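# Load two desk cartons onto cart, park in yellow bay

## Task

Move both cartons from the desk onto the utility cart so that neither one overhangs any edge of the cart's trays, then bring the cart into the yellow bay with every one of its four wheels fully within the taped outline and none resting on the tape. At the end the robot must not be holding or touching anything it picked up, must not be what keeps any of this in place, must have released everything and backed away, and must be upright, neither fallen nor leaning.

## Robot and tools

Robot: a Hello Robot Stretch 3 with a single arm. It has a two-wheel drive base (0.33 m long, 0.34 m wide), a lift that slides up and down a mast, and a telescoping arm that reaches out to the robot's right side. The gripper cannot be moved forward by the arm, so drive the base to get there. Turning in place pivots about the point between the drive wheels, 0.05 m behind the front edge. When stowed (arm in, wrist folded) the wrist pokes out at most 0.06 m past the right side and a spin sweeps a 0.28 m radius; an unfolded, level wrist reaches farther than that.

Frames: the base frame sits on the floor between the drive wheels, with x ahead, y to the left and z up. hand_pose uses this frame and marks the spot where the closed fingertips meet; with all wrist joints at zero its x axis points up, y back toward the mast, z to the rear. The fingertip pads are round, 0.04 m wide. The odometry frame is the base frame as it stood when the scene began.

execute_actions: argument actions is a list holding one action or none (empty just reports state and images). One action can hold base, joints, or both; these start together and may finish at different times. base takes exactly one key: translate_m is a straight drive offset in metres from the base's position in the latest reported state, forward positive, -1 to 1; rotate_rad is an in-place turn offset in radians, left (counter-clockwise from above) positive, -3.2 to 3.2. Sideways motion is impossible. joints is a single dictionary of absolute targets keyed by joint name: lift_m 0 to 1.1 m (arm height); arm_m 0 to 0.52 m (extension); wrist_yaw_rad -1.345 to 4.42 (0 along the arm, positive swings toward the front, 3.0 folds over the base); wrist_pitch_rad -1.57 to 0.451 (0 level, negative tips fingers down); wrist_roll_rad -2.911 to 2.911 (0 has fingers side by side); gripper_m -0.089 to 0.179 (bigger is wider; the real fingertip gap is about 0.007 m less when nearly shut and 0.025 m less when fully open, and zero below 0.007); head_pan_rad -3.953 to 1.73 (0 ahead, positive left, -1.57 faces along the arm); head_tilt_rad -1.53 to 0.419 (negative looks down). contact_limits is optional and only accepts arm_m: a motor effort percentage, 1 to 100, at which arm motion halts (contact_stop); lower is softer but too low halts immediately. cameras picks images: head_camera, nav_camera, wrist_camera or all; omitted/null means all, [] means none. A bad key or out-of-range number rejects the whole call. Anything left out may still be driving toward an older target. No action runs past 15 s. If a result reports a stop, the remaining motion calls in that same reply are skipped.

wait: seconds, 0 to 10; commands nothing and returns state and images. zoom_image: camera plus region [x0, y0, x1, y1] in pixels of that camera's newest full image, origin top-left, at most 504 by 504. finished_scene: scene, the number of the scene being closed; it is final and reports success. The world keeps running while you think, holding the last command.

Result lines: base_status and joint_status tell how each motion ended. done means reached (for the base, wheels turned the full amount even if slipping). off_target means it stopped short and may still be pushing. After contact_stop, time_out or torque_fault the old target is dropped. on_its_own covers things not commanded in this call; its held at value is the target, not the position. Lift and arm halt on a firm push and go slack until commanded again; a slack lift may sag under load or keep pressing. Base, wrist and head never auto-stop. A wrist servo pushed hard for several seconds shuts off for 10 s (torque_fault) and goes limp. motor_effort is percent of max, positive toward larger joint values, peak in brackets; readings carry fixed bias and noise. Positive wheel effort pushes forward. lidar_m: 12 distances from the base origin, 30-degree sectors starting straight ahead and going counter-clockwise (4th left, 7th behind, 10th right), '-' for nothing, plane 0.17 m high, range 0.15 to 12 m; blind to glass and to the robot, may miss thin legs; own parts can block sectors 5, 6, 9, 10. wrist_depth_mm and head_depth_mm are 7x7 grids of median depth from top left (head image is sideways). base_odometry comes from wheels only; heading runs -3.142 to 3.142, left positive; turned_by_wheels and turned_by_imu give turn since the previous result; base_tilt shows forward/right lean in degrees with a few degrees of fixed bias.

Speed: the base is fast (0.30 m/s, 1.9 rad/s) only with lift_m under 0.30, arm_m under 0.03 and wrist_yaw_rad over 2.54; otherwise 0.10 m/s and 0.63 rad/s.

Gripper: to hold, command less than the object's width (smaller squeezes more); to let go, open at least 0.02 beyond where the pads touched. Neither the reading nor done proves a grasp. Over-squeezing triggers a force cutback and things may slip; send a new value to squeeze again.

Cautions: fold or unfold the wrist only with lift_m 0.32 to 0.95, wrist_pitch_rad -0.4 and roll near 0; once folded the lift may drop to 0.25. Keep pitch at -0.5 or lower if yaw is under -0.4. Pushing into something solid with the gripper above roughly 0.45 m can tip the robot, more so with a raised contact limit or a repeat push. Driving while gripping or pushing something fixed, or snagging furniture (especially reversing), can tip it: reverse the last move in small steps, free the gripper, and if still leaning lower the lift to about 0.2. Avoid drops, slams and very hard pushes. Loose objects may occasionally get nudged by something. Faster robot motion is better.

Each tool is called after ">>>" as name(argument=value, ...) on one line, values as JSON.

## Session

>>> execute_actions(actions=[])

Scene clock: 0.00 s.
base_odometry: x=+0.000 y=+0.000 heading=+0.000 (m, m, rad; odometry frame)
turned_by_wheels: +0.000 (rad since the last result)
turned_by_imu: +0.000 (rad since the last result)
base_tilt: forward=+1.4 right=+0.9 (deg)
lidar_m: 1.86 1.24 1.53 1.47 1.93 1.94 2.33 0.87 1.04 1.76 1.85 1.85
head_depth_mm: 1780 2047 2014 2014 1995 2000 1964 / 1753 2246 2229 2208 2201 2181 2152 / 1760 2311 2369 2346 2316 2312 2232 / 1764 2166 2150 2125 2093 2084 2070 / 1766 1978 1978 1932 1935 1914 1892 / 1766 1816 1802 1793 1784 1765 1752 / 1669 1681 1677 1665 1650 1648 1126
base_status: not commanded
joint_positions: lift_m=+0.402 arm_m=+0.000 wrist_yaw_rad=+2.999 wrist_pitch_rad=-0.445 wrist_roll_rad=-0.011 gripper_m=+0.037 head_pan_rad=+0.018 head_tilt_rad=-0.011
joint_status: not commanded
motor_effort: left_wheel=-1 right_wheel=+0 lift_m=+19 arm_m=-1 wrist_yaw_rad=+0 wrist_pitch_rad=+4 wrist_roll_rad=+0 gripper_m=-1 head_pan_rad=+0 head_tilt_rad=+2 (%)
hand_pose: x=+0.0101 y=+0.0737 z=+0.4082 quat_wxyz=(+0.205, +0.695, +0.108, +0.681) (m; base frame)
wrist_depth_mm: - - - - - - - / - - - - - - - / - - - - - - - / 980 949 972 964 939 952 941 / 789 768 - 776 778 755 749 / 644 651 638 643 - 633 634 / 555 553 - 563 551 538 547
pictures: head_camera (sideways: a quarter turn clockwise sets it upright), nav_camera (sideways: a quarter turn counterclockwise sets it upright), wrist_camera
Images, in order (width x height): head_camera 896x504, nav_camera 672x504, wrist_camera 644x364.

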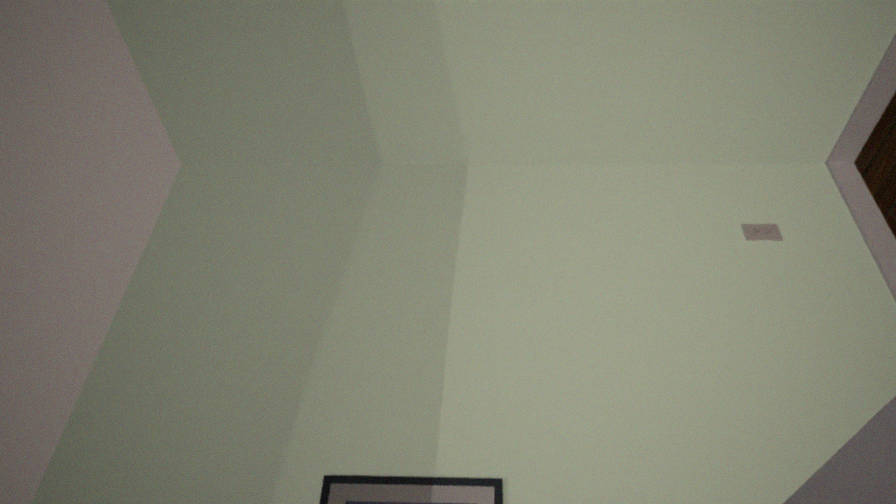

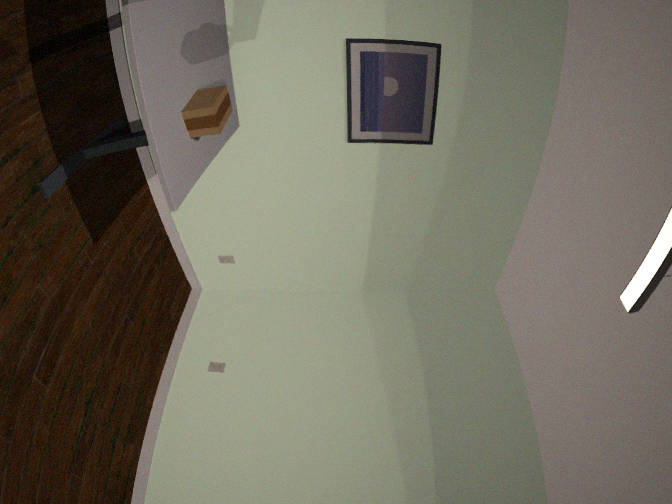

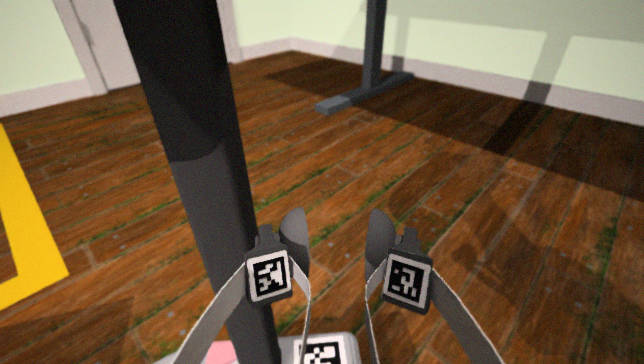

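>>> execute_actions(actions=[{"joints":{"head_pan_rad":0.75,"head_tilt_rad":-0.5,"wrist_pitch_rad":-0.4}}], cameras=["head_camera","nav_camera"])

>>> execute_actions(actions=[{"joints":{"head_pan_rad":1.35}}], cameras=["head_camera"])

>>> execute_actions(actions=[{"joints":{"head_pan_rad":-2.6,"head_tilt_rad":-0.75,"lift_m":0.6}}], cameras=["head_camera","nav_camera"])

Scene clock: 8.50 s.
base_odometry: x=+0.000 y=+0.000 heading=+0.000 (m, m, rad; odometry frame)
turned_by_wheels: +0.000 (rad since the last result)
turned_by_imu: +0.000 (rad since the last result)
base_tilt: forward=+1.5 right=+1.1 (deg)
lidar_m: 1.86 1.24 1.53 1.47 1.93 1.94 2.32 0.87 1.04 1.77 1.85 1.86
head_depth_mm: 1377 1494 1602 1295 1053 1667 1356 / 1369 1490 1617 1193 1102 1568 1366 / 1380 1504 1615 1367 1107 1656 1355 / 1395 1499 1627 1373 1108 1658 1364 / 1389 1493 1633 1369 1102 1666 1371 / 1396 1507 1631 1376 1112 1664 1368 / 1407 1509 1631 1376 1111 1665 1366
base_status: not commanded
joint_positions: lift_m=+0.402 arm_m=+0.000 wrist_yaw_rad=+2.999 wrist_pitch_rad=-0.421 wrist_roll_rad=-0.011 gripper_m=+0.037 head_pan_rad=+0.743 head_tilt_rad=-0.493
joint_status: all done
motor_effort: left_wheel=-1(1) right_wheel=+0(0) lift_m=+19(19) arm_m=+0(0) wrist_yaw_rad=-1(0) wrist_pitch_rad=+6(5) wrist_roll_rad=+1(1) gripper_m=-1(1) head_pan_rad=+2(29) head_tilt_rad=-2(23) (%)
hand_pose: x=+0.0106 y=+0.0768 z=+0.4136 quat_wxyz=(+0.196, +0.696, +0.099, +0.683) (m; base frame)
wrist_depth_mm: - - - - - - - / - - - - - - - / - - - - - - - / - - - - 975 - 973 / 808 796 - 777 833 782 785 / 663 659 654 645 - 651 642 / 556 562 - 579 555 559 551
pictures: head_camera (sideways: a quarter turn clockwise sets it upright), nav_camera (sideways: a quarter turn counterclockwise sets it upright)
Images, in order (width x height): head_camera 896x504, nav_camera 672x504.

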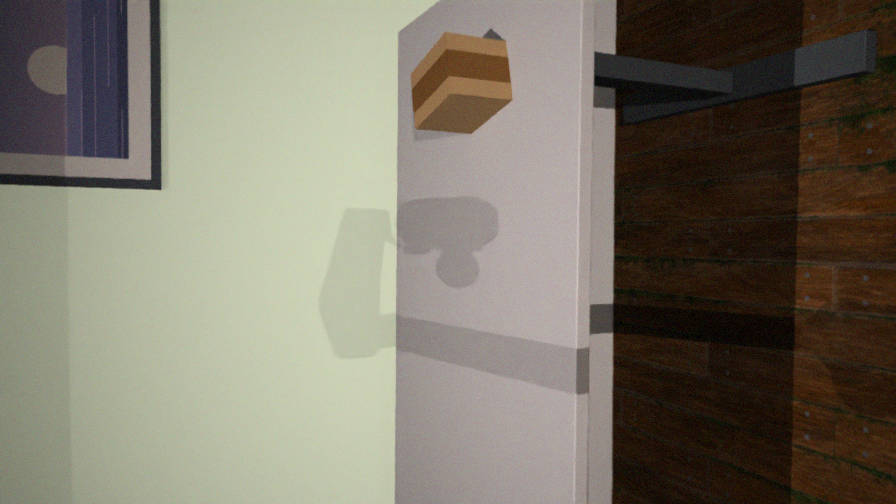

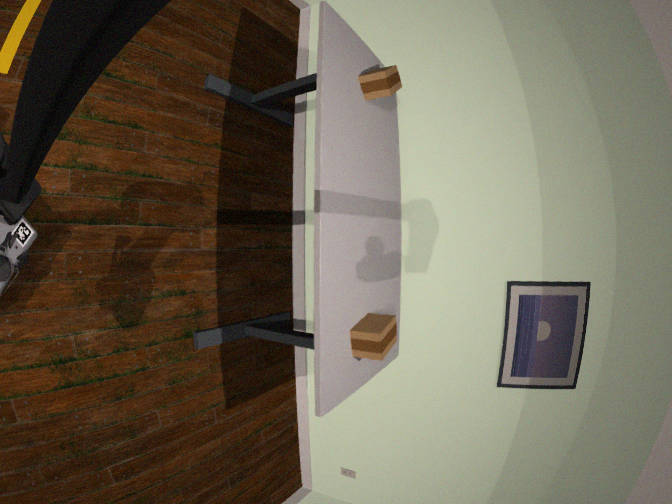

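Scene clock: 9.43 s.
base_odometry: x=+0.000 y=+0.000 heading=+0.000 (m, m, rad; odometry frame)
turned_by_wheels: +0.000 (rad since the last result)
turned_by_imu: +0.000 (rad since the last result)
base_tilt: forward=+1.5 right=+1.0 (deg)
lidar_m: 1.86 1.24 1.52 1.47 1.93 1.94 2.33 0.88 1.04 1.77 1.85 1.86
head_depth_mm: 1423 1516 1629 1371 1055 1671 1365 / 1512 1627 1745 1375 1916 1669 1362 / 1614 1725 1823 1372 1986 1666 1369 / 1717 1839 1986 1377 1916 1659 1364 / 1824 1998 2171 1461 2157 1640 1363 / 1984 2142 2362 2555 2173 1667 1363 / 2045 2158 2246 2394 2157 1670 1364
base_status: not commanded
joint_positions: lift_m=+0.402 arm_m=+0.000 wrist_yaw_rad=+2.999 wrist_pitch_rad=-0.421 wrist_roll_rad=-0.011 gripper_m=+0.037 head_pan_rad=+1.343 head_tilt_rad=-0.494
joint_status: all done
motor_effort: left_wheel=-1(1) right_wheel=+0(0) lift_m=+19(19) arm_m=+0(0) wrist_yaw_rad=+1(1) wrist_pitch_rad=+6(6) wrist_roll_rad=+0(0) gripper_m=+0(0) head_pan_rad=+2(26) head_tilt_rad=-1(2) (%)
hand_pose: x=+0.0106 y=+0.0768 z=+0.4136 quat_wxyz=(+0.196, +0.696, +0.099, +0.683) (m; base frame)
wrist_depth_mm: - - - - - - - / - - - - - - - / - - - - - - - / - - - 979 - 950 998 / 793 795 - 794 814 774 769 / 667 662 645 649 - 647 647 / 569 562 - 587 552 550 550
pictures: head_camera (sideways: a quarter turn clockwise sets it upright)
Images, in order (width x height): head_camera 896x504.

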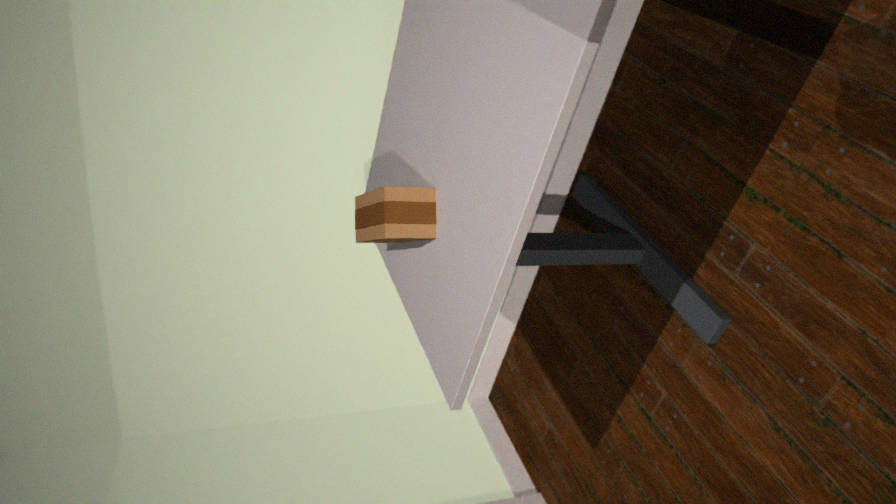

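Scene clock: 12.07 s.
base_odometry: x=+0.000 y=+0.000 heading=+0.000 (m, m, rad; odometry frame)
turned_by_wheels: +0.000 (rad since the last result)
turned_by_imu: +0.000 (rad since the last result)
base_tilt: forward=+1.3 right=+1.1 (deg)
lidar_m: 1.87 1.24 1.53 1.47 1.93 1.94 2.33 0.88 1.04 1.77 1.84 1.85
head_depth_mm: 2863 3218 2667 2040 1647 1374 1202 / 2777 2994 1453 1879 1637 1370 1183 / 2283 2312 1082 1248 1456 1379 1188 / 2246 1348 1135 1337 1513 1375 1194 / 2205 1407 1190 1390 1531 1384 1188 / 2176 1371 1194 1394 1537 1373 1188 / 2178 2198 1190 1968 1654 1380 1190
base_status: not commanded
joint_positions: lift_m=+0.599 arm_m=+0.000 wrist_yaw_rad=+2.999 wrist_pitch_rad=-0.420 wrist_roll_rad=-0.011 gripper_m=+0.037 head_pan_rad=-2.593 head_tilt_rad=-0.741
joint_status: all done
motor_effort: left_wheel=-1(0) right_wheel=+0(0) lift_m=+29(28) arm_m=+0(0) wrist_yaw_rad=-1(0) wrist_pitch_rad=+5(6) wrist_roll_rad=+0(1) gripper_m=+0(0) head_pan_rad=-2(29) head_tilt_rad=-4(16) (%)
hand_pose: x=+0.0106 y=+0.0770 z=+0.6116 quat_wxyz=(+0.196, +0.696, +0.099, +0.683) (m; base frame)
wrist_depth_mm: - - - - - - - / - - - - - - - / - - - - - - - / - - - - - - - / - - - - - - - / 913 900 861 901 - 899 909 / 798 782 - 778 765 777 761
pictures: head_camera (sideways: a quarter turn clockwise sets it upright), nav_camera (sideways: a quarter turn counterclockwise sets it upright)
Images, in order (width x height): head_camera 896x504, nav_camera 672x504.

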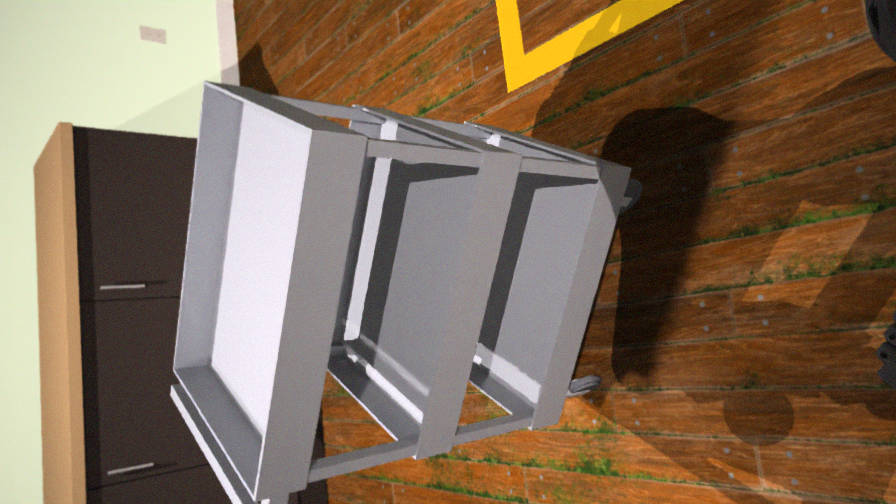

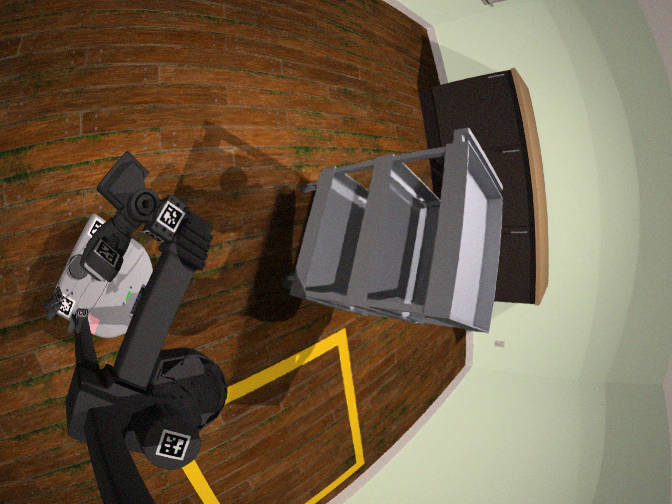

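>>> execute_actions(actions=[{"base":{"rotate_rad":-0.26},"joints":{"wrist_yaw_rad":1.57,"lift_m":0.45,"gripper_m":0.12}}], cameras=[])

>>> execute_actions(actions=[{"base":{"translate_m":-0.57},"joints":{"arm_m":0.1,"lift_m":0.2,"wrist_pitch_rad":0,"head_pan_rad":-0.9,"head_tilt_rad":-0.95}}], cameras=[])

>>> execute_actions(actions=[{"base":{"rotate_rad":-0.9}}])

Scene clock: 48.47 s.
base_odometry: x=+0.000 y=+0.000 heading=-0.260 (m, m, rad; odometry frame)
turned_by_wheels: -0.260 (rad since the last result)
turned_by_imu: -0.259 (rad since the last result)
base_tilt: forward=+1.4 right=+1.2 (deg)
lidar_m: 1.95 1.24 1.67 1.47 1.95 1.92 2.05 0.88 0.91 2.25 1.76 1.84
head_depth_mm: 2434 2620 2586 2017 1646 1371 1183 / 2754 3011 2645 2011 1641 1371 1183 / 3007 3367 2663 2022 1641 1381 1184 / 2902 3222 2467 1914 1598 1376 1182 / 2705 2329 1085 1248 1460 1373 1189 / 2241 2262 1082 1302 1497 1386 1189 / 2142 2166 1089 1302 1495 1385 1185
base_status: done
joint_positions: lift_m=+0.451 arm_m=+0.000 wrist_yaw_rad=+1.572 wrist_pitch_rad=-0.419 wrist_roll_rad=-0.011 gripper_m=+0.120 head_pan_rad=-2.593 head_tilt_rad=-0.741
joint_status: all done
motor_effort: left_wheel=+2(8) right_wheel=-2(4) lift_m=+8(27) arm_m=+0(0) wrist_yaw_rad=-3(3) wrist_pitch_rad=+5(5) wrist_roll_rad=+0(0) gripper_m=+0(100) head_pan_rad=-2(3) head_tilt_rad=-3(4) (%)
hand_pose: x=+0.2029 y=-0.1446 z=+0.4632 quat_wxyz=(+0.595, +0.591, -0.381, +0.389) (m; base frame)
wrist_depth_mm: - - - - - - - / - - - - - - - / - - - - - - - / - - - - - - - / 867 883 905 852 866 883 868 / 724 741 712 732 725 735 703 / 615 614 608 615 606 586 608
pictures: none
No camera images: the call's "cameras" was empty. Leave "cameras" out to get every camera's image.

Scene clock: 55.33 s.
base_odometry: x=-0.551 y=+0.146 heading=-0.260 (m, m, rad; odometry frame)
turned_by_wheels: +0.000 (rad since the last result)
turned_by_imu: -0.001 (rad since the last result)
base_tilt: forward=+1.4 right=+1.0 (deg)
lidar_m: 2.45 1.72 1.56 1.92 1.49 1.46 1.55 2.21 0.53 0.54 2.09 2.32
head_depth_mm: 2349 2387 1944 1646 1420 1247 1132 / 2250 2336 1971 1650 1415 1244 1143 / 2207 2295 1959 1667 1423 1256 1090 / 2127 2243 1974 1660 1429 1263 1112 / 2067 2312 1967 1653 1428 1253 1117 / 2062 2273 1983 1661 1426 1256 1117 / 2010 2220 1977 1664 1439 1259 1121
base_status: done
joint_positions: lift_m=+0.201 arm_m=+0.100 wrist_yaw_rad=+1.571 wrist_pitch_rad=-0.023 wrist_roll_rad=-0.011 gripper_m=+0.120 head_pan_rad=-0.907 head_tilt_rad=-0.938
joint_status: all done
motor_effort: left_wheel=+2(4) right_wheel=-2(5) lift_m=+8(9) arm_m=+2(2) wrist_yaw_rad=-2(3) wrist_pitch_rad=+6(7) wrist_roll_rad=+0(0) gripper_m=+0(0) head_pan_rad=+2(30) head_tilt_rad=-4(15) (%)
hand_pose: x=+0.2343 y=-0.2446 z=+0.3095 quat_wxyz=(+0.509, +0.503, -0.491, +0.497) (m; base frame)
wrist_depth_mm: - - - - - - - / - - - - - - - / - - - - - - - / - - - - - - - / - - - - - - - / 733 784 731 739 740 - 742 / 555 551 560 568 553 570 563
pictures: none
No camera images: the call's "cameras" was empty. Leave "cameras" out to get every camera's image.

Scene clock: 57.70 s.
base_odometry: x=-0.551 y=+0.146 heading=-1.160 (m, m, rad; odometry frame)
turned_by_wheels: -0.900 (rad since the last result)
turned_by_imu: -0.897 (rad since the last result)
base_tilt: forward=+1.4 right=+1.1 (deg)
lidar_m: 2.08 2.32 2.36 1.72 1.98 1.71 1.46 1.46 1.64 0.85 0.53 0.66
head_depth_mm: 1877 888 1053 1581 1422 1247 1135 / 1876 927 794 1092 1366 1250 1146 / 1905 926 719 1044 1274 1254 1094 / 1112 932 738 952 1175 1250 1113 / 1092 932 818 1124 1370 1257 1113 / 2082 933 1222 1498 1431 1259 1114 / 2854 1002 1916 1657 1431 1255 1122
base_status: done
joint_positions: lift_m=+0.201 arm_m=+0.100 wrist_yaw_rad=+1.571 wrist_pitch_rad=-0.023 wrist_roll_rad=-0.011 gripper_m=+0.120 head_pan_rad=-0.907 head_tilt_rad=-0.938
joint_status: not commanded
motor_effort: left_wheel=+3(9) right_wheel=-2(5) lift_m=+8(8) arm_m=+2(2) wrist_yaw_rad=-2(2) wrist_pitch_rad=+7(6) wrist_roll_rad=+1(0) gripper_m=-1(0) head_pan_rad=+2(2) head_tilt_rad=-4(3) (%)
hand_pose: x=+0.2343 y=-0.2446 z=+0.3095 quat_wxyz=(+0.509, +0.503, -0.491, +0.497) (m; base frame)
wrist_depth_mm: - - - - - 471 243 / - - - - - 653 355 / - - - - - - 235 / - - - - - - 232 / - - - - - 653 244 / 734 794 732 741 733 - 243 / 550 556 556 554 557 529 239
pictures: head_camera (sideways: a quarter turn clockwise sets it upright), nav_camera (sideways: a quarter turn counterclockwise sets it upright), wrist_camera
Images, in order (width x height): head_camera 896x504, nav_camera 672x504, wrist_camera 644x364.

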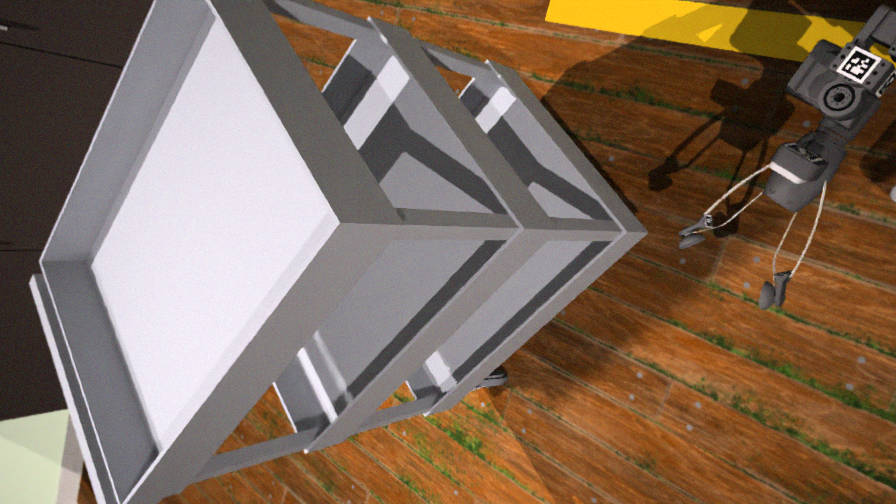

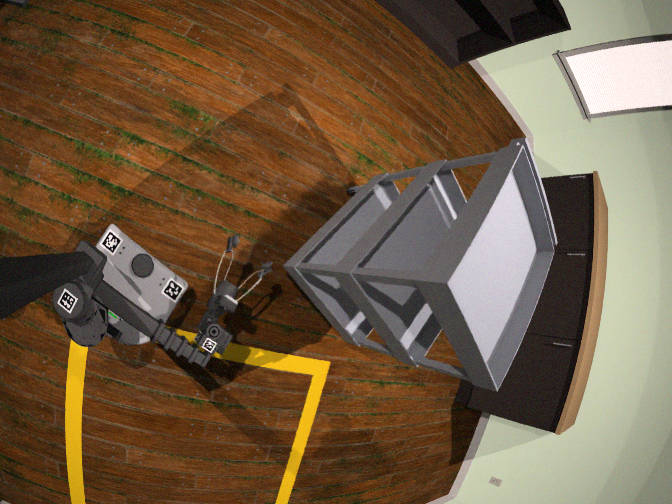

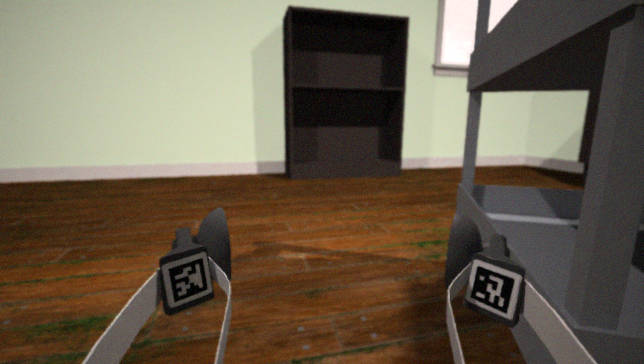

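>>> execute_actions(actions=[{"joints":{"arm_m":0.305}}], cameras=["wrist_camera"])

>>> execute_actions(actions=[{"base":{"translate_m":0.125}}], cameras=["wrist_camera"])

Scene clock: 66.33 s.
base_odometry: x=-0.551 y=+0.146 heading=-1.160 (m, m, rad; odometry frame)
turned_by_wheels: +0.000 (rad since the last result)
turned_by_imu: +0.000 (rad since the last result)
base_tilt: forward=+1.3 right=+1.0 (deg)
lidar_m: 2.08 2.32 2.36 1.72 1.99 1.71 1.46 1.46 1.64 0.86 0.52 0.66
head_depth_mm: 1860 886 1057 1572 1424 1247 1132 / 1878 928 793 1098 1375 1229 1115 / 1884 925 720 1043 1283 1255 1119 / 1118 934 739 952 1177 1257 1112 / 1085 933 817 1123 1375 1252 1119 / 2088 938 1219 1506 1426 1253 1125 / 2832 999 1934 1662 1439 1264 1120
base_status: not commanded
joint_positions: lift_m=+0.201 arm_m=+0.305 wrist_yaw_rad=+1.571 wrist_pitch_rad=-0.023 wrist_roll_rad=-0.011 gripper_m=+0.120 head_pan_rad=-0.907 head_tilt_rad=-0.938
joint_status: all done
motor_effort: left_wheel=+3(3) right_wheel=-2(2) lift_m=+8(8) arm_m=+2(3) wrist_yaw_rad=-1(2) wrist_pitch_rad=+6(6) wrist_roll_rad=+0(0) gripper_m=-1(0) head_pan_rad=+3(3) head_tilt_rad=-5(4) (%)
hand_pose: x=+0.2343 y=-0.4498 z=+0.3095 quat_wxyz=(+0.509, +0.503, -0.491, +0.497) (m; base frame)
wrist_depth_mm: - - - 221 246 248 243 / - - - 238 545 537 522 / - - - - - - - / - - - - - - - / - - - 491 650 709 604 / 725 787 744 445 441 - 440 / 555 554 557 256 241 332 336
pictures: wrist_camera
Images, in order (width x height): wrist_camera 644x364.

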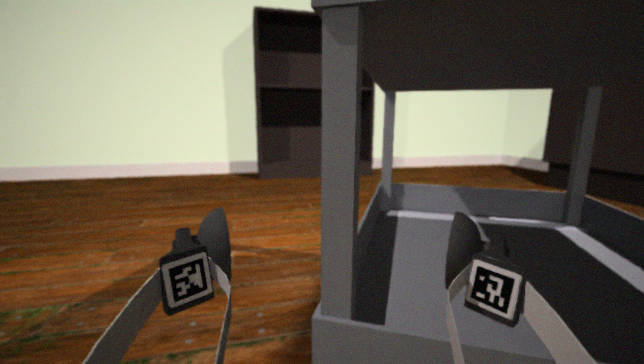

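Scene clock: 68.63 s.
base_odometry: x=-0.501 y=+0.032 heading=-1.160 (m, m, rad; odometry frame)
turned_by_wheels: +0.000 (rad since the last result)
turned_by_imu: +0.000 (rad since the last result)
base_tilt: forward=+1.3 right=+1.0 (deg)
lidar_m: 1.96 2.20 2.40 1.70 2.02 1.85 1.58 1.57 1.78 0.58 0.46 0.71
head_depth_mm: 1822 894 747 1043 1348 1251 1136 / 1838 929 748 673 1164 1220 1110 / 1832 927 751 1000 949 1205 1116 / 1074 926 748 1054 1283 1254 1115 / 2025 933 1179 1362 1410 1258 1115 / 2669 910 1831 1626 1427 1254 1120 / 2935 2297 1992 1668 1420 1258 1125
base_status: done
joint_positions: lift_m=+0.201 arm_m=+0.305 wrist_yaw_rad=+1.571 wrist_pitch_rad=-0.023 wrist_roll_rad=-0.011 gripper_m=+0.120 head_pan_rad=-0.907 head_tilt_rad=-0.938
joint_status: not commanded
motor_effort: left_wheel=+2(8) right_wheel=-2(3) lift_m=+8(8) arm_m=+2(2) wrist_yaw_rad=-2(1) wrist_pitch_rad=+6(6) wrist_roll_rad=+1(0) gripper_m=-1(0) head_pan_rad=+2(2) head_tilt_rad=-4(4) (%)
hand_pose: x=+0.2343 y=-0.4498 z=+0.3095 quat_wxyz=(+0.509, +0.503, -0.491, +0.497) (m; base frame)
wrist_depth_mm: - - - 96 248 246 243 / - - - 99 546 536 531 / - - - 102 - - - / - - - 105 - - - / - - - 109 652 658 604 / 718 783 737 113 416 - 442 / 551 554 555 117 333 334 334
pictures: wrist_camera
Images, in order (width x height): wrist_camera 644x364.

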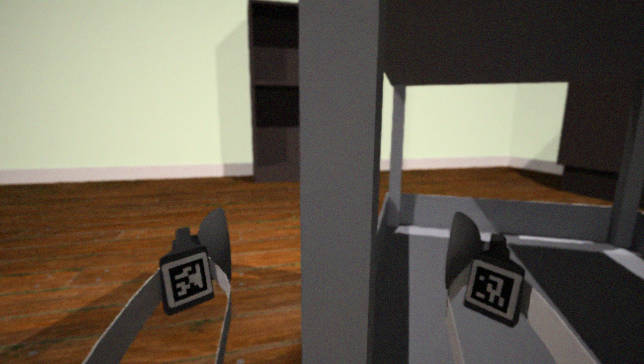

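>>> execute_actions(actions=[{"joints":{"gripper_m":-0.005}}], cameras=[])

>>> execute_actions(actions=[{"base":{"translate_m":-0.55}}])

Scene clock: 74.40 s.
base_odometry: x=-0.501 y=+0.032 heading=-1.160 (m, m, rad; odometry frame)
turned_by_wheels: +0.000 (rad since the last result)
turned_by_imu: +0.000 (rad since the last result)
base_tilt: forward=+1.3 right=+0.9 (deg)
lidar_m: 1.95 2.20 2.41 1.70 2.02 1.85 1.58 1.57 1.78 0.58 0.46 0.71
head_depth_mm: 1814 895 750 1040 1337 1243 1136 / 1848 925 750 671 1180 1226 1116 / 1843 932 751 998 942 1203 1116 / 1078 928 743 1071 1285 1253 1119 / 2014 930 1176 1356 1394 1249 1117 / 2673 910 1812 1626 1424 1251 1114 / 2925 2316 1968 1655 1437 1258 1119
base_status: not commanded
joint_positions: lift_m=+0.201 arm_m=+0.305 wrist_yaw_rad=+1.571 wrist_pitch_rad=-0.023 wrist_roll_rad=-0.011 gripper_m=-0.004 head_pan_rad=-0.907 head_tilt_rad=-0.938
joint_status: all done
motor_effort: left_wheel=+2(3) right_wheel=-2(2) lift_m=+8(8) arm_m=+2(2) wrist_yaw_rad=-3(2) wrist_pitch_rad=+6(6) wrist_roll_rad=+0(0) gripper_m=-22(100) head_pan_rad=+2(2) head_tilt_rad=-4(5) (%)
hand_pose: x=+0.2343 y=-0.4496 z=+0.3095 quat_wxyz=(+0.509, +0.503, -0.491, +0.497) (m; base frame)
wrist_depth_mm: - - - 96 249 248 244 / - - - 99 539 533 528 / - - - 102 - - - / - - - 105 - - - / - - - 108 652 640 597 / 739 727 739 112 404 439 442 / 548 550 559 116 333 334 336
pictures: none
No camera images: the call's "cameras" was empty. Leave "cameras" out to get every camera's image.

Scene clock: 81.00 s.
base_odometry: x=-0.721 y=+0.536 heading=-1.159 (m, m, rad; odometry frame)
turned_by_wheels: +0.000 (rad since the last result)
turned_by_imu: +0.000 (rad since the last result)
base_tilt: forward=+1.3 right=+1.1 (deg)
lidar_m: 0.66 2.73 1.85 1.86 1.39 1.23 1.05 1.05 1.19 1.96 0.47 0.49
head_depth_mm: 1959 2260 1960 1655 1415 1223 1134 / 2032 2167 788 1583 1412 1224 1118 / 2100 898 755 712 940 1225 1117 / 2209 897 753 975 957 1215 1123 / 2267 901 752 985 961 1228 1121 / 2377 906 755 1003 1193 1236 1116 / 2551 925 756 1003 1134 1258 1122
base_status: done
joint_positions: lift_m=+0.201 arm_m=+0.305 wrist_yaw_rad=+1.564 wrist_pitch_rad=-0.021 wrist_roll_rad=-0.011 gripper_m=-0.004 head_pan_rad=-0.907 head_tilt_rad=-0.939
joint_status: not commanded
motor_effort: left_wheel=+5(19) right_wheel=-6(23) lift_m=+8(8) arm_m=+1(2) wrist_yaw_rad=+6(14) wrist_pitch_rad=+6(7) wrist_roll_rad=+0(0) gripper_m=-15(22) head_pan_rad=+2(2) head_tilt_rad=-4(3) (%)
hand_pose: x=+0.2343 y=-0.4517 z=+0.3099 quat_wxyz=(+0.510, +0.501, -0.493, +0.495) (m; base frame)
wrist_depth_mm: - - 278 110 245 245 242 / - - 555 114 534 - - / - - - 117 - - - / - - - 121 - - - / - - 658 125 641 549 - / 750 734 509 127 443 444 397 / 551 560 316 135 333 334 267
pictures: head_camera (sideways: a quarter turn clockwise sets it upright), nav_camera (sideways: a quarter turn counterclockwise sets it upright), wrist_camera
Images, in order (width x height): head_camera 896x504, nav_camera 672x504, wrist_camera 644x364.

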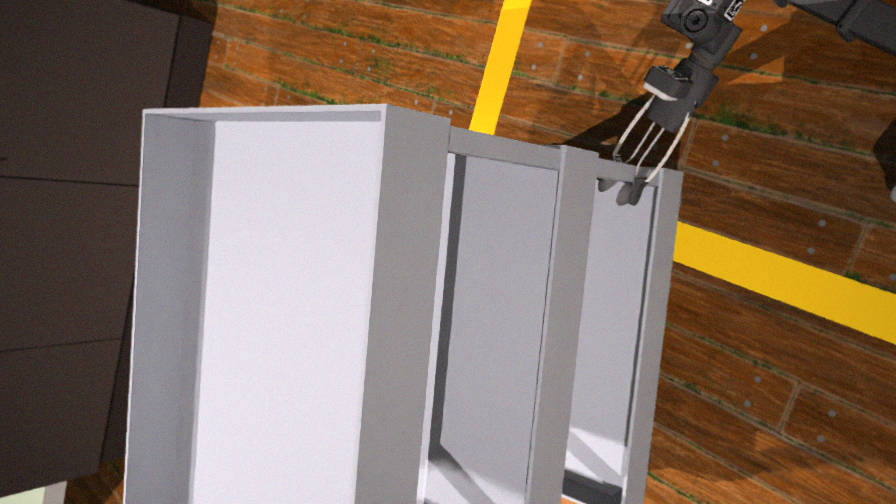

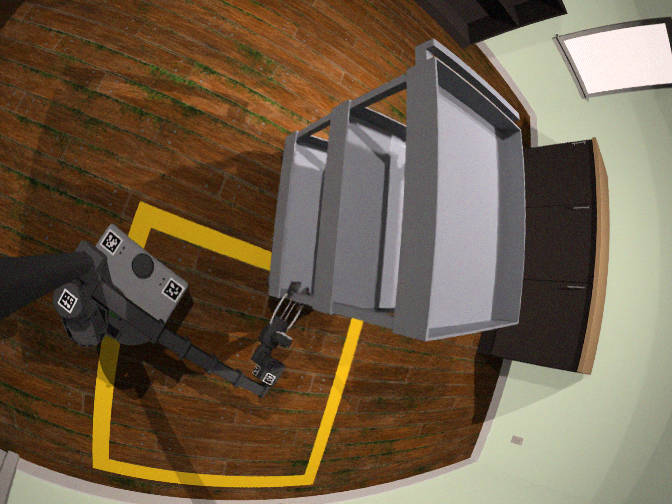

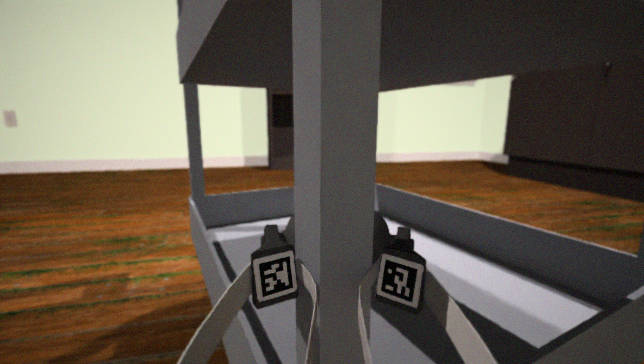

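>>> execute_actions(actions=[{"base":{"translate_m":-0.3},"joints":{"arm_m":0.38}}], cameras=["nav_camera","wrist_camera"])

Scene clock: 93.17 s.
base_odometry: x=-0.841 y=+0.811 heading=-1.159 (m, m, rad; odometry frame)
turned_by_wheels: +0.000 (rad since the last result)
turned_by_imu: +0.000 (rad since the last result)
base_tilt: forward=+1.3 right=+1.0 (deg)
lidar_m: 0.55 3.03 1.99 1.33 1.67 0.89 0.77 0.76 0.87 1.43 0.49 0.49
head_depth_mm: 2564 2409 1961 1638 1418 1223 1124 / 2100 2388 692 945 1405 1254 1115 / 2189 898 751 995 1043 1229 1123 / 2250 905 753 990 960 1233 1122 / 2385 903 754 981 958 1213 1123 / 2458 902 753 982 944 1191 1117 / 2555 888 753 643 926 1192 1124
base_status: done
joint_positions: lift_m=+0.201 arm_m=+0.380 wrist_yaw_rad=+1.562 wrist_pitch_rad=-0.020 wrist_roll_rad=-0.011 gripper_m=-0.004 head_pan_rad=-0.907 head_tilt_rad=-0.939
joint_status: all done
motor_effort: left_wheel=+6(11) right_wheel=-6(20) lift_m=+8(8) arm_m=+1(2) wrist_yaw_rad=+8(21) wrist_pitch_rad=+6(6) wrist_roll_rad=+0(1) gripper_m=-16(19) head_pan_rad=+2(2) head_tilt_rad=-4(4) (%)
hand_pose: x=+0.2343 y=-0.5271 z=+0.3101 quat_wxyz=(+0.510, +0.500, -0.494, +0.495) (m; base frame)
wrist_depth_mm: - 280 248 114 222 251 - / - 538 541 117 428 - - / - - - 121 - - - / - - - 125 - - - / - 603 658 128 571 532 - / 755 438 442 131 402 431 743 / 544 513 335 139 321 506 561
pictures: nav_camera (sideways: a quarter turn counterclockwise sets it upright), wrist_camera
Images, in order (width x height): nav_camera 672x504, wrist_camera 644x364.

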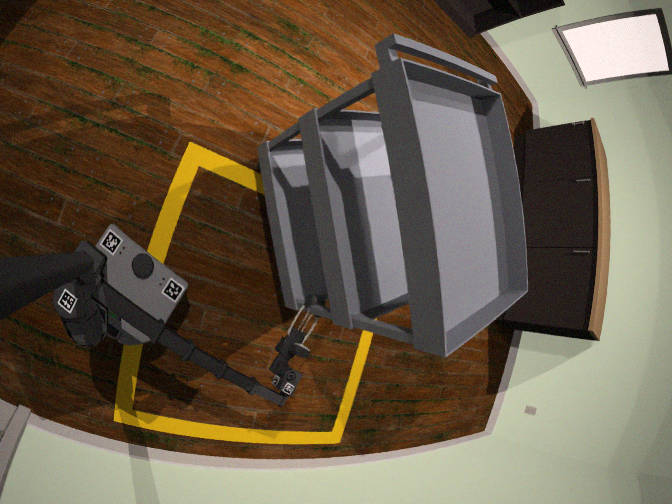

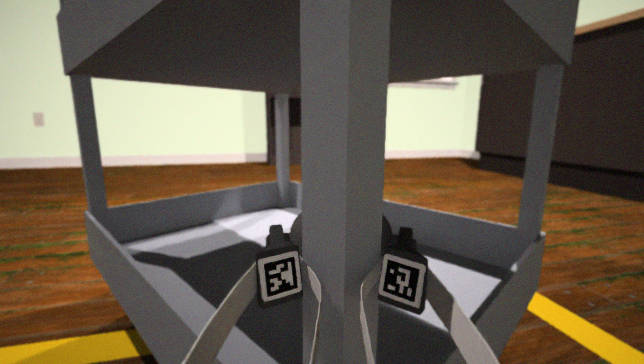

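>>> execute_actions(actions=[{"base":{"translate_m":-0.36},"joints":{"arm_m":0.52,"wrist_yaw_rad":1.62}}])

Scene clock: 104.60 s.
base_odometry: x=-0.985 y=+1.141 heading=-1.159 (m, m, rad; odometry frame)
turned_by_wheels: +0.000 (rad since the last result)
turned_by_imu: +0.000 (rad since the last result)
base_tilt: forward=+1.3 right=+1.2 (deg)
lidar_m: 3.18 3.36 1.97 1.35 0.88 0.48 0.42 0.42 0.48 0.79 0.54 0.53
head_depth_mm: 2699 2424 754 1626 1396 1252 1133 / 2786 870 793 1025 1338 1253 1115 / 2268 930 726 1045 1282 1254 1122 / 2305 932 712 1044 1234 1250 1112 / 2421 930 753 1021 1187 1227 1120 / 2561 914 753 1001 960 1213 1120 / 2688 904 757 979 927 1265 1120
base_status: done
joint_positions: lift_m=+0.201 arm_m=+0.520 wrist_yaw_rad=+1.609 wrist_pitch_rad=-0.019 wrist_roll_rad=-0.011 gripper_m=-0.004 head_pan_rad=-0.907 head_tilt_rad=-0.939
joint_status: all done
motor_effort: left_wheel=+6(17) right_wheel=-6(22) lift_m=+8(8) arm_m=+1(6) wrist_yaw_rad=+10(33) wrist_pitch_rad=+5(6) wrist_roll_rad=+1(0) gripper_m=-17(18) head_pan_rad=+2(2) head_tilt_rad=-4(3) (%)
hand_pose: x=+0.2342 y=-0.6551 z=+0.3105 quat_wxyz=(+0.498, +0.511, -0.483, +0.507) (m; base frame)
wrist_depth_mm: 365 248 247 114 222 277 - / - 546 533 118 432 - - / - - - 121 - - - / - - 871 125 - - - / 909 591 665 126 571 537 - / 693 414 440 129 392 515 744 / 552 302 334 139 321 553 564
pictures: head_camera (sideways: a quarter turn clockwise sets it upright), nav_camera (sideways: a quarter turn counterclockwise sets it upright), wrist_camera
Images, in order (width x height): head_camera 896x504, nav_camera 672x504, wrist_camera 644x364.

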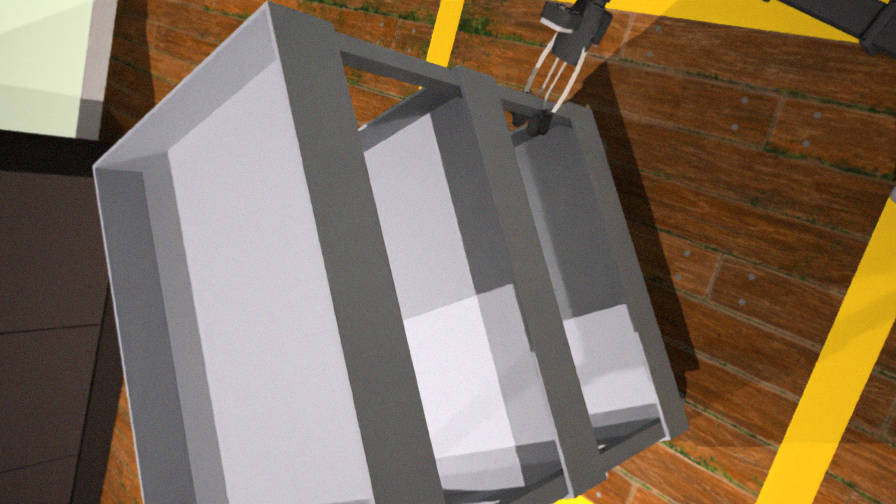

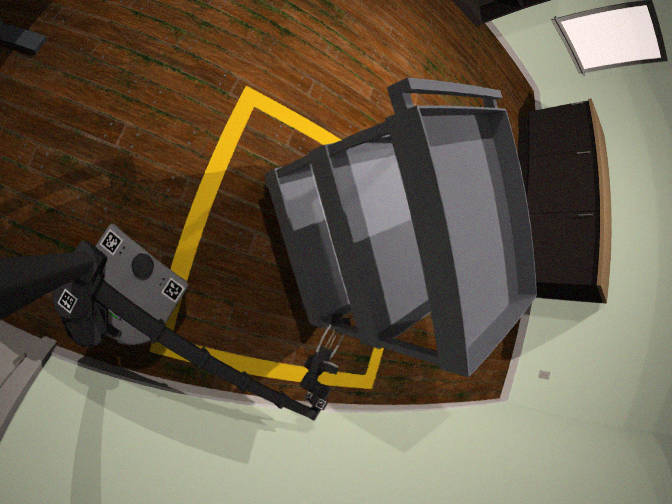

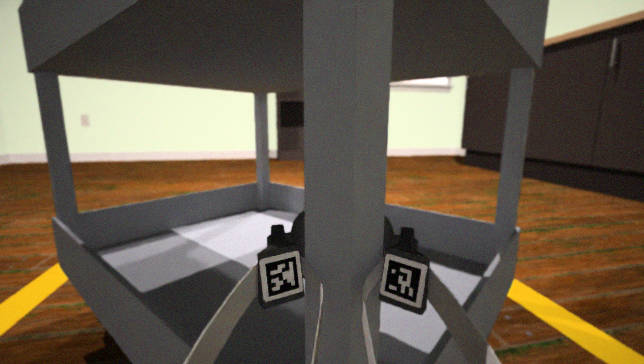

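>>> execute_actions(actions=[{"joints":{"gripper_m":0.12}}], cameras=[])

>>> execute_actions(actions=[{"base":{"translate_m":-0.065},"joints":{"head_pan_rad":-1.3}}], cameras=["head_camera","wrist_camera"])

Scene clock: 115.37 s.
base_odometry: x=-0.985 y=+1.141 heading=-1.159 (m, m, rad; odometry frame)
turned_by_wheels: +0.000 (rad since the last result)
turned_by_imu: -0.001 (rad since the last result)
base_tilt: forward=+1.3 right=+0.9 (deg)
lidar_m: 3.17 3.36 1.97 1.34 0.87 0.48 0.42 0.42 0.48 0.79 0.54 0.53
head_depth_mm: 2687 2392 755 1610 1387 1250 1132 / 2779 869 739 1027 1344 1260 1118 / 2246 924 727 1048 1282 1250 1120 / 2319 929 712 1046 1238 1246 1123 / 2423 930 754 1028 1190 1232 1123 / 2590 913 755 1003 967 1218 1119 / 2721 904 756 982 929 1254 1126
base_status: not commanded
joint_positions: lift_m=+0.201 arm_m=+0.520 wrist_yaw_rad=+1.617 wrist_pitch_rad=-0.019 wrist_roll_rad=-0.011 gripper_m=+0.120 head_pan_rad=-0.907 head_tilt_rad=-0.939
joint_status: all done
motor_effort: left_wheel=+2(7) right_wheel=-2(7) lift_m=+8(8) arm_m=+1(1) wrist_yaw_rad=+3(12) wrist_pitch_rad=+5(5) wrist_roll_rad=+0(0) gripper_m=+0(98) head_pan_rad=+2(2) head_tilt_rad=-4(3) (%)
hand_pose: x=+0.2341 y=-0.6529 z=+0.3105 quat_wxyz=(+0.496, +0.513, -0.480, +0.510) (m; base frame)
wrist_depth_mm: 385 247 248 117 221 274 - / - 541 540 120 429 427 - / - - - 124 - - - / - - - 127 - - - / 982 600 688 132 565 913 - / 700 379 442 136 418 - 741 / 551 285 333 141 319 513 563
pictures: none
No camera images: the call's "cameras" was empty. Leave "cameras" out to get every camera's image.

Scene clock: 117.13 s.
base_odometry: x=-1.011 y=+1.200 heading=-1.159 (m, m, rad; odometry frame)
turned_by_wheels: +0.000 (rad since the last result)
turned_by_imu: +0.000 (rad since the last result)
base_tilt: forward=+1.4 right=+1.0 (deg)
lidar_m: 3.25 3.42 1.94 1.36 0.74 0.41 0.36 0.36 0.40 0.67 0.59 0.58
head_depth_mm: 1004 1012 1035 1053 1066 1090 1070 / 1443 1473 1496 1541 1389 1252 1123 / 2551 2279 1982 1665 1392 1247 1116 / 2794 2433 1968 1655 1417 1251 1114 / 2842 2474 848 1037 1311 1255 1115 / 2815 880 742 1052 1238 1239 1121 / 2303 928 705 1050 963 1196 1123
base_status: done
joint_positions: lift_m=+0.201 arm_m=+0.520 wrist_yaw_rad=+1.618 wrist_pitch_rad=-0.019 wrist_roll_rad=-0.011 gripper_m=+0.120 head_pan_rad=-1.293 head_tilt_rad=-0.939
joint_status: all done
motor_effort: left_wheel=+1(3) right_wheel=-2(5) lift_m=+8(8) arm_m=+1(1) wrist_yaw_rad=+2(2) wrist_pitch_rad=+5(5) wrist_roll_rad=+0(0) gripper_m=-1(0) head_pan_rad=-3(22) head_tilt_rad=-4(3) (%)
hand_pose: x=+0.2341 y=-0.6528 z=+0.3105 quat_wxyz=(+0.496, +0.513, -0.480, +0.510) (m; base frame)
wrist_depth_mm: - 335 253 204 246 382 - / - 540 534 366 526 - - / - - - - - - - / - - 923 847 - - - / - 585 688 553 604 - - / 740 661 419 393 418 - 751 / 555 555 298 223 289 559 566
pictures: head_camera (sideways: a quarter turn clockwise sets it upright), wrist_camera
Images, in order (width x height): head_camera 896x504, wrist_camera 644x364.

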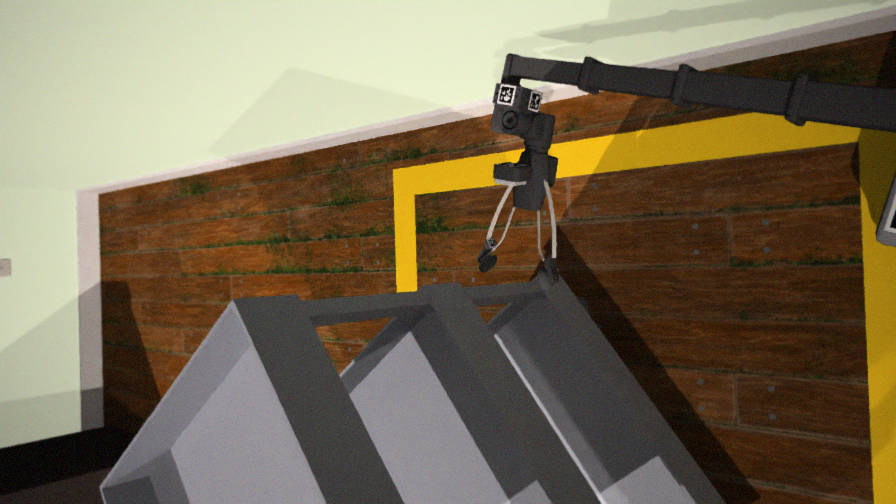

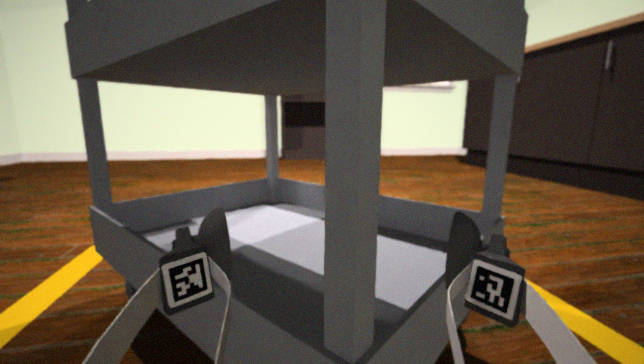

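>>> execute_actions(actions=[{"joints":{"arm_m":0.25,"wrist_pitch_rad":-0.4,"gripper_m":0.15}}], cameras=[])

>>> execute_actions(actions=[{"joints":{"arm_m":0.15,"wrist_pitch_rad":-0.05,"lift_m":0.02,"wrist_yaw_rad":1.0,"gripper_m":0.179}}], cameras=["wrist_camera"])

Scene clock: 125.53 s.
base_odometry: x=-1.011 y=+1.200 heading=-1.159 (m, m, rad; odometry frame)
turned_by_wheels: +0.000 (rad since the last result)
turned_by_imu: +0.000 (rad since the last result)
base_tilt: forward=+1.4 right=+1.1 (deg)
lidar_m: 3.24 3.42 1.94 1.36 0.74 0.42 0.36 0.36 0.40 0.67 0.59 0.58
head_depth_mm: 1005 1019 1036 1054 1072 1097 1070 / 1442 1474 1515 1536 1388 1230 1114 / 2559 2260 1941 1650 1426 1228 1117 / 2809 2403 1971 1651 1429 1256 1116 / 2782 2441 844 1041 1313 1253 1121 / 2802 881 741 1050 1239 1233 1122 / 2311 928 704 1057 965 1197 1122
base_status: not commanded
joint_positions: lift_m=+0.201 arm_m=+0.250 wrist_yaw_rad=+1.619 wrist_pitch_rad=-0.415 wrist_roll_rad=-0.011 gripper_m=+0.150 head_pan_rad=-1.293 head_tilt_rad=-0.939
joint_status: all done
motor_effort: left_wheel=+2(2) right_wheel=-2(2) lift_m=+8(8) arm_m=-2(2) wrist_yaw_rad=+0(2) wrist_pitch_rad=+4(6) wrist_roll_rad=+0(0) gripper_m=+0(98) head_pan_rad=-2(2) head_tilt_rad=-3(3) (%)
hand_pose: x=+0.2031 y=-0.3845 z=+0.2140 quat_wxyz=(+0.585, +0.599, -0.368, +0.404) (m; base frame)
wrist_depth_mm: - - - - - - - / - - 570 641 699 623 569 / 847 873 798 418 339 450 446 / 647 622 634 628 362 289 242 / 495 515 491 494 496 451 257 / 411 - 409 406 407 - 329 / 362 352 351 348 349 342 338
pictures: none
No camera images: the call's "cameras" was empty. Leave "cameras" out to get every camera's image.

Scene clock: 128.00 s.
base_odometry: x=-1.011 y=+1.200 heading=-1.159 (m, m, rad; odometry frame)
turned_by_wheels: +0.000 (rad since the last result)
turned_by_imu: +0.000 (rad since the last result)
base_tilt: forward=+1.4 right=+1.1 (deg)
lidar_m: 3.24 3.42 1.95 1.36 0.74 0.42 0.36 0.36 0.41 1.23 0.59 0.58
head_depth_mm: 1002 1025 1032 1048 1068 1095 1078 / 1430 1479 1505 1520 1381 1252 1115 / 2532 2283 1973 1641 1425 1259 1094 / 2754 2450 1958 1656 1424 1266 1117 / 2800 2444 842 1041 1311 1254 1124 / 2824 877 745 1057 1239 1240 1121 / 2323 926 702 1053 960 1195 1122
base_status: not commanded
joint_positions: lift_m=+0.021 arm_m=+0.150 wrist_yaw_rad=+1.002 wrist_pitch_rad=-0.073 wrist_roll_rad=-0.011 gripper_m=+0.179 head_pan_rad=-1.293 head_tilt_rad=-0.939
joint_status: all done
motor_effort: left_wheel=+2(2) right_wheel=-1(1) lift_m=+8(10) arm_m=-2(2) wrist_yaw_rad=-2(5) wrist_pitch_rad=+6(8) wrist_roll_rad=+0(0) gripper_m=+0(99) head_pan_rad=-3(3) head_tilt_rad=-4(4) (%)
hand_pose: x=+0.1925 y=-0.4319 z=+0.1168 quat_wxyz=(+0.636, +0.360, -0.604, +0.319) (m; base frame)
wrist_depth_mm: - - - - - - - / - 751 331 322 314 - - / 362 349 340 330 321 317 - / 707 817 722 727 396 840 830 / 445 524 483 485 418 506 486 / 361 - 342 340 341 342 353 / 263 258 263 262 266 264 254
pictures: wrist_camera
Images, in order (width x height): wrist_camera 644x364.

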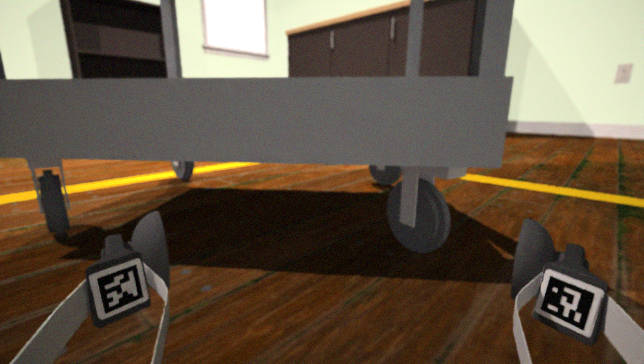

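>>> zoom_image(camera="wrist_camera", region=[120, 140, 280, 210])

Region (120, 140, 280, 210) of wrist_camera's 644x364 image, scaled by 3.150; it fills the top 220 rows of this view, and the rest is white.

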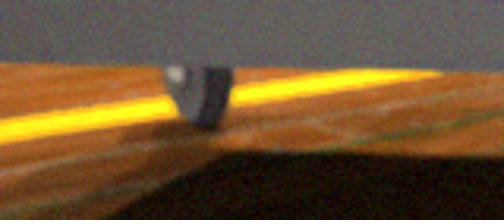

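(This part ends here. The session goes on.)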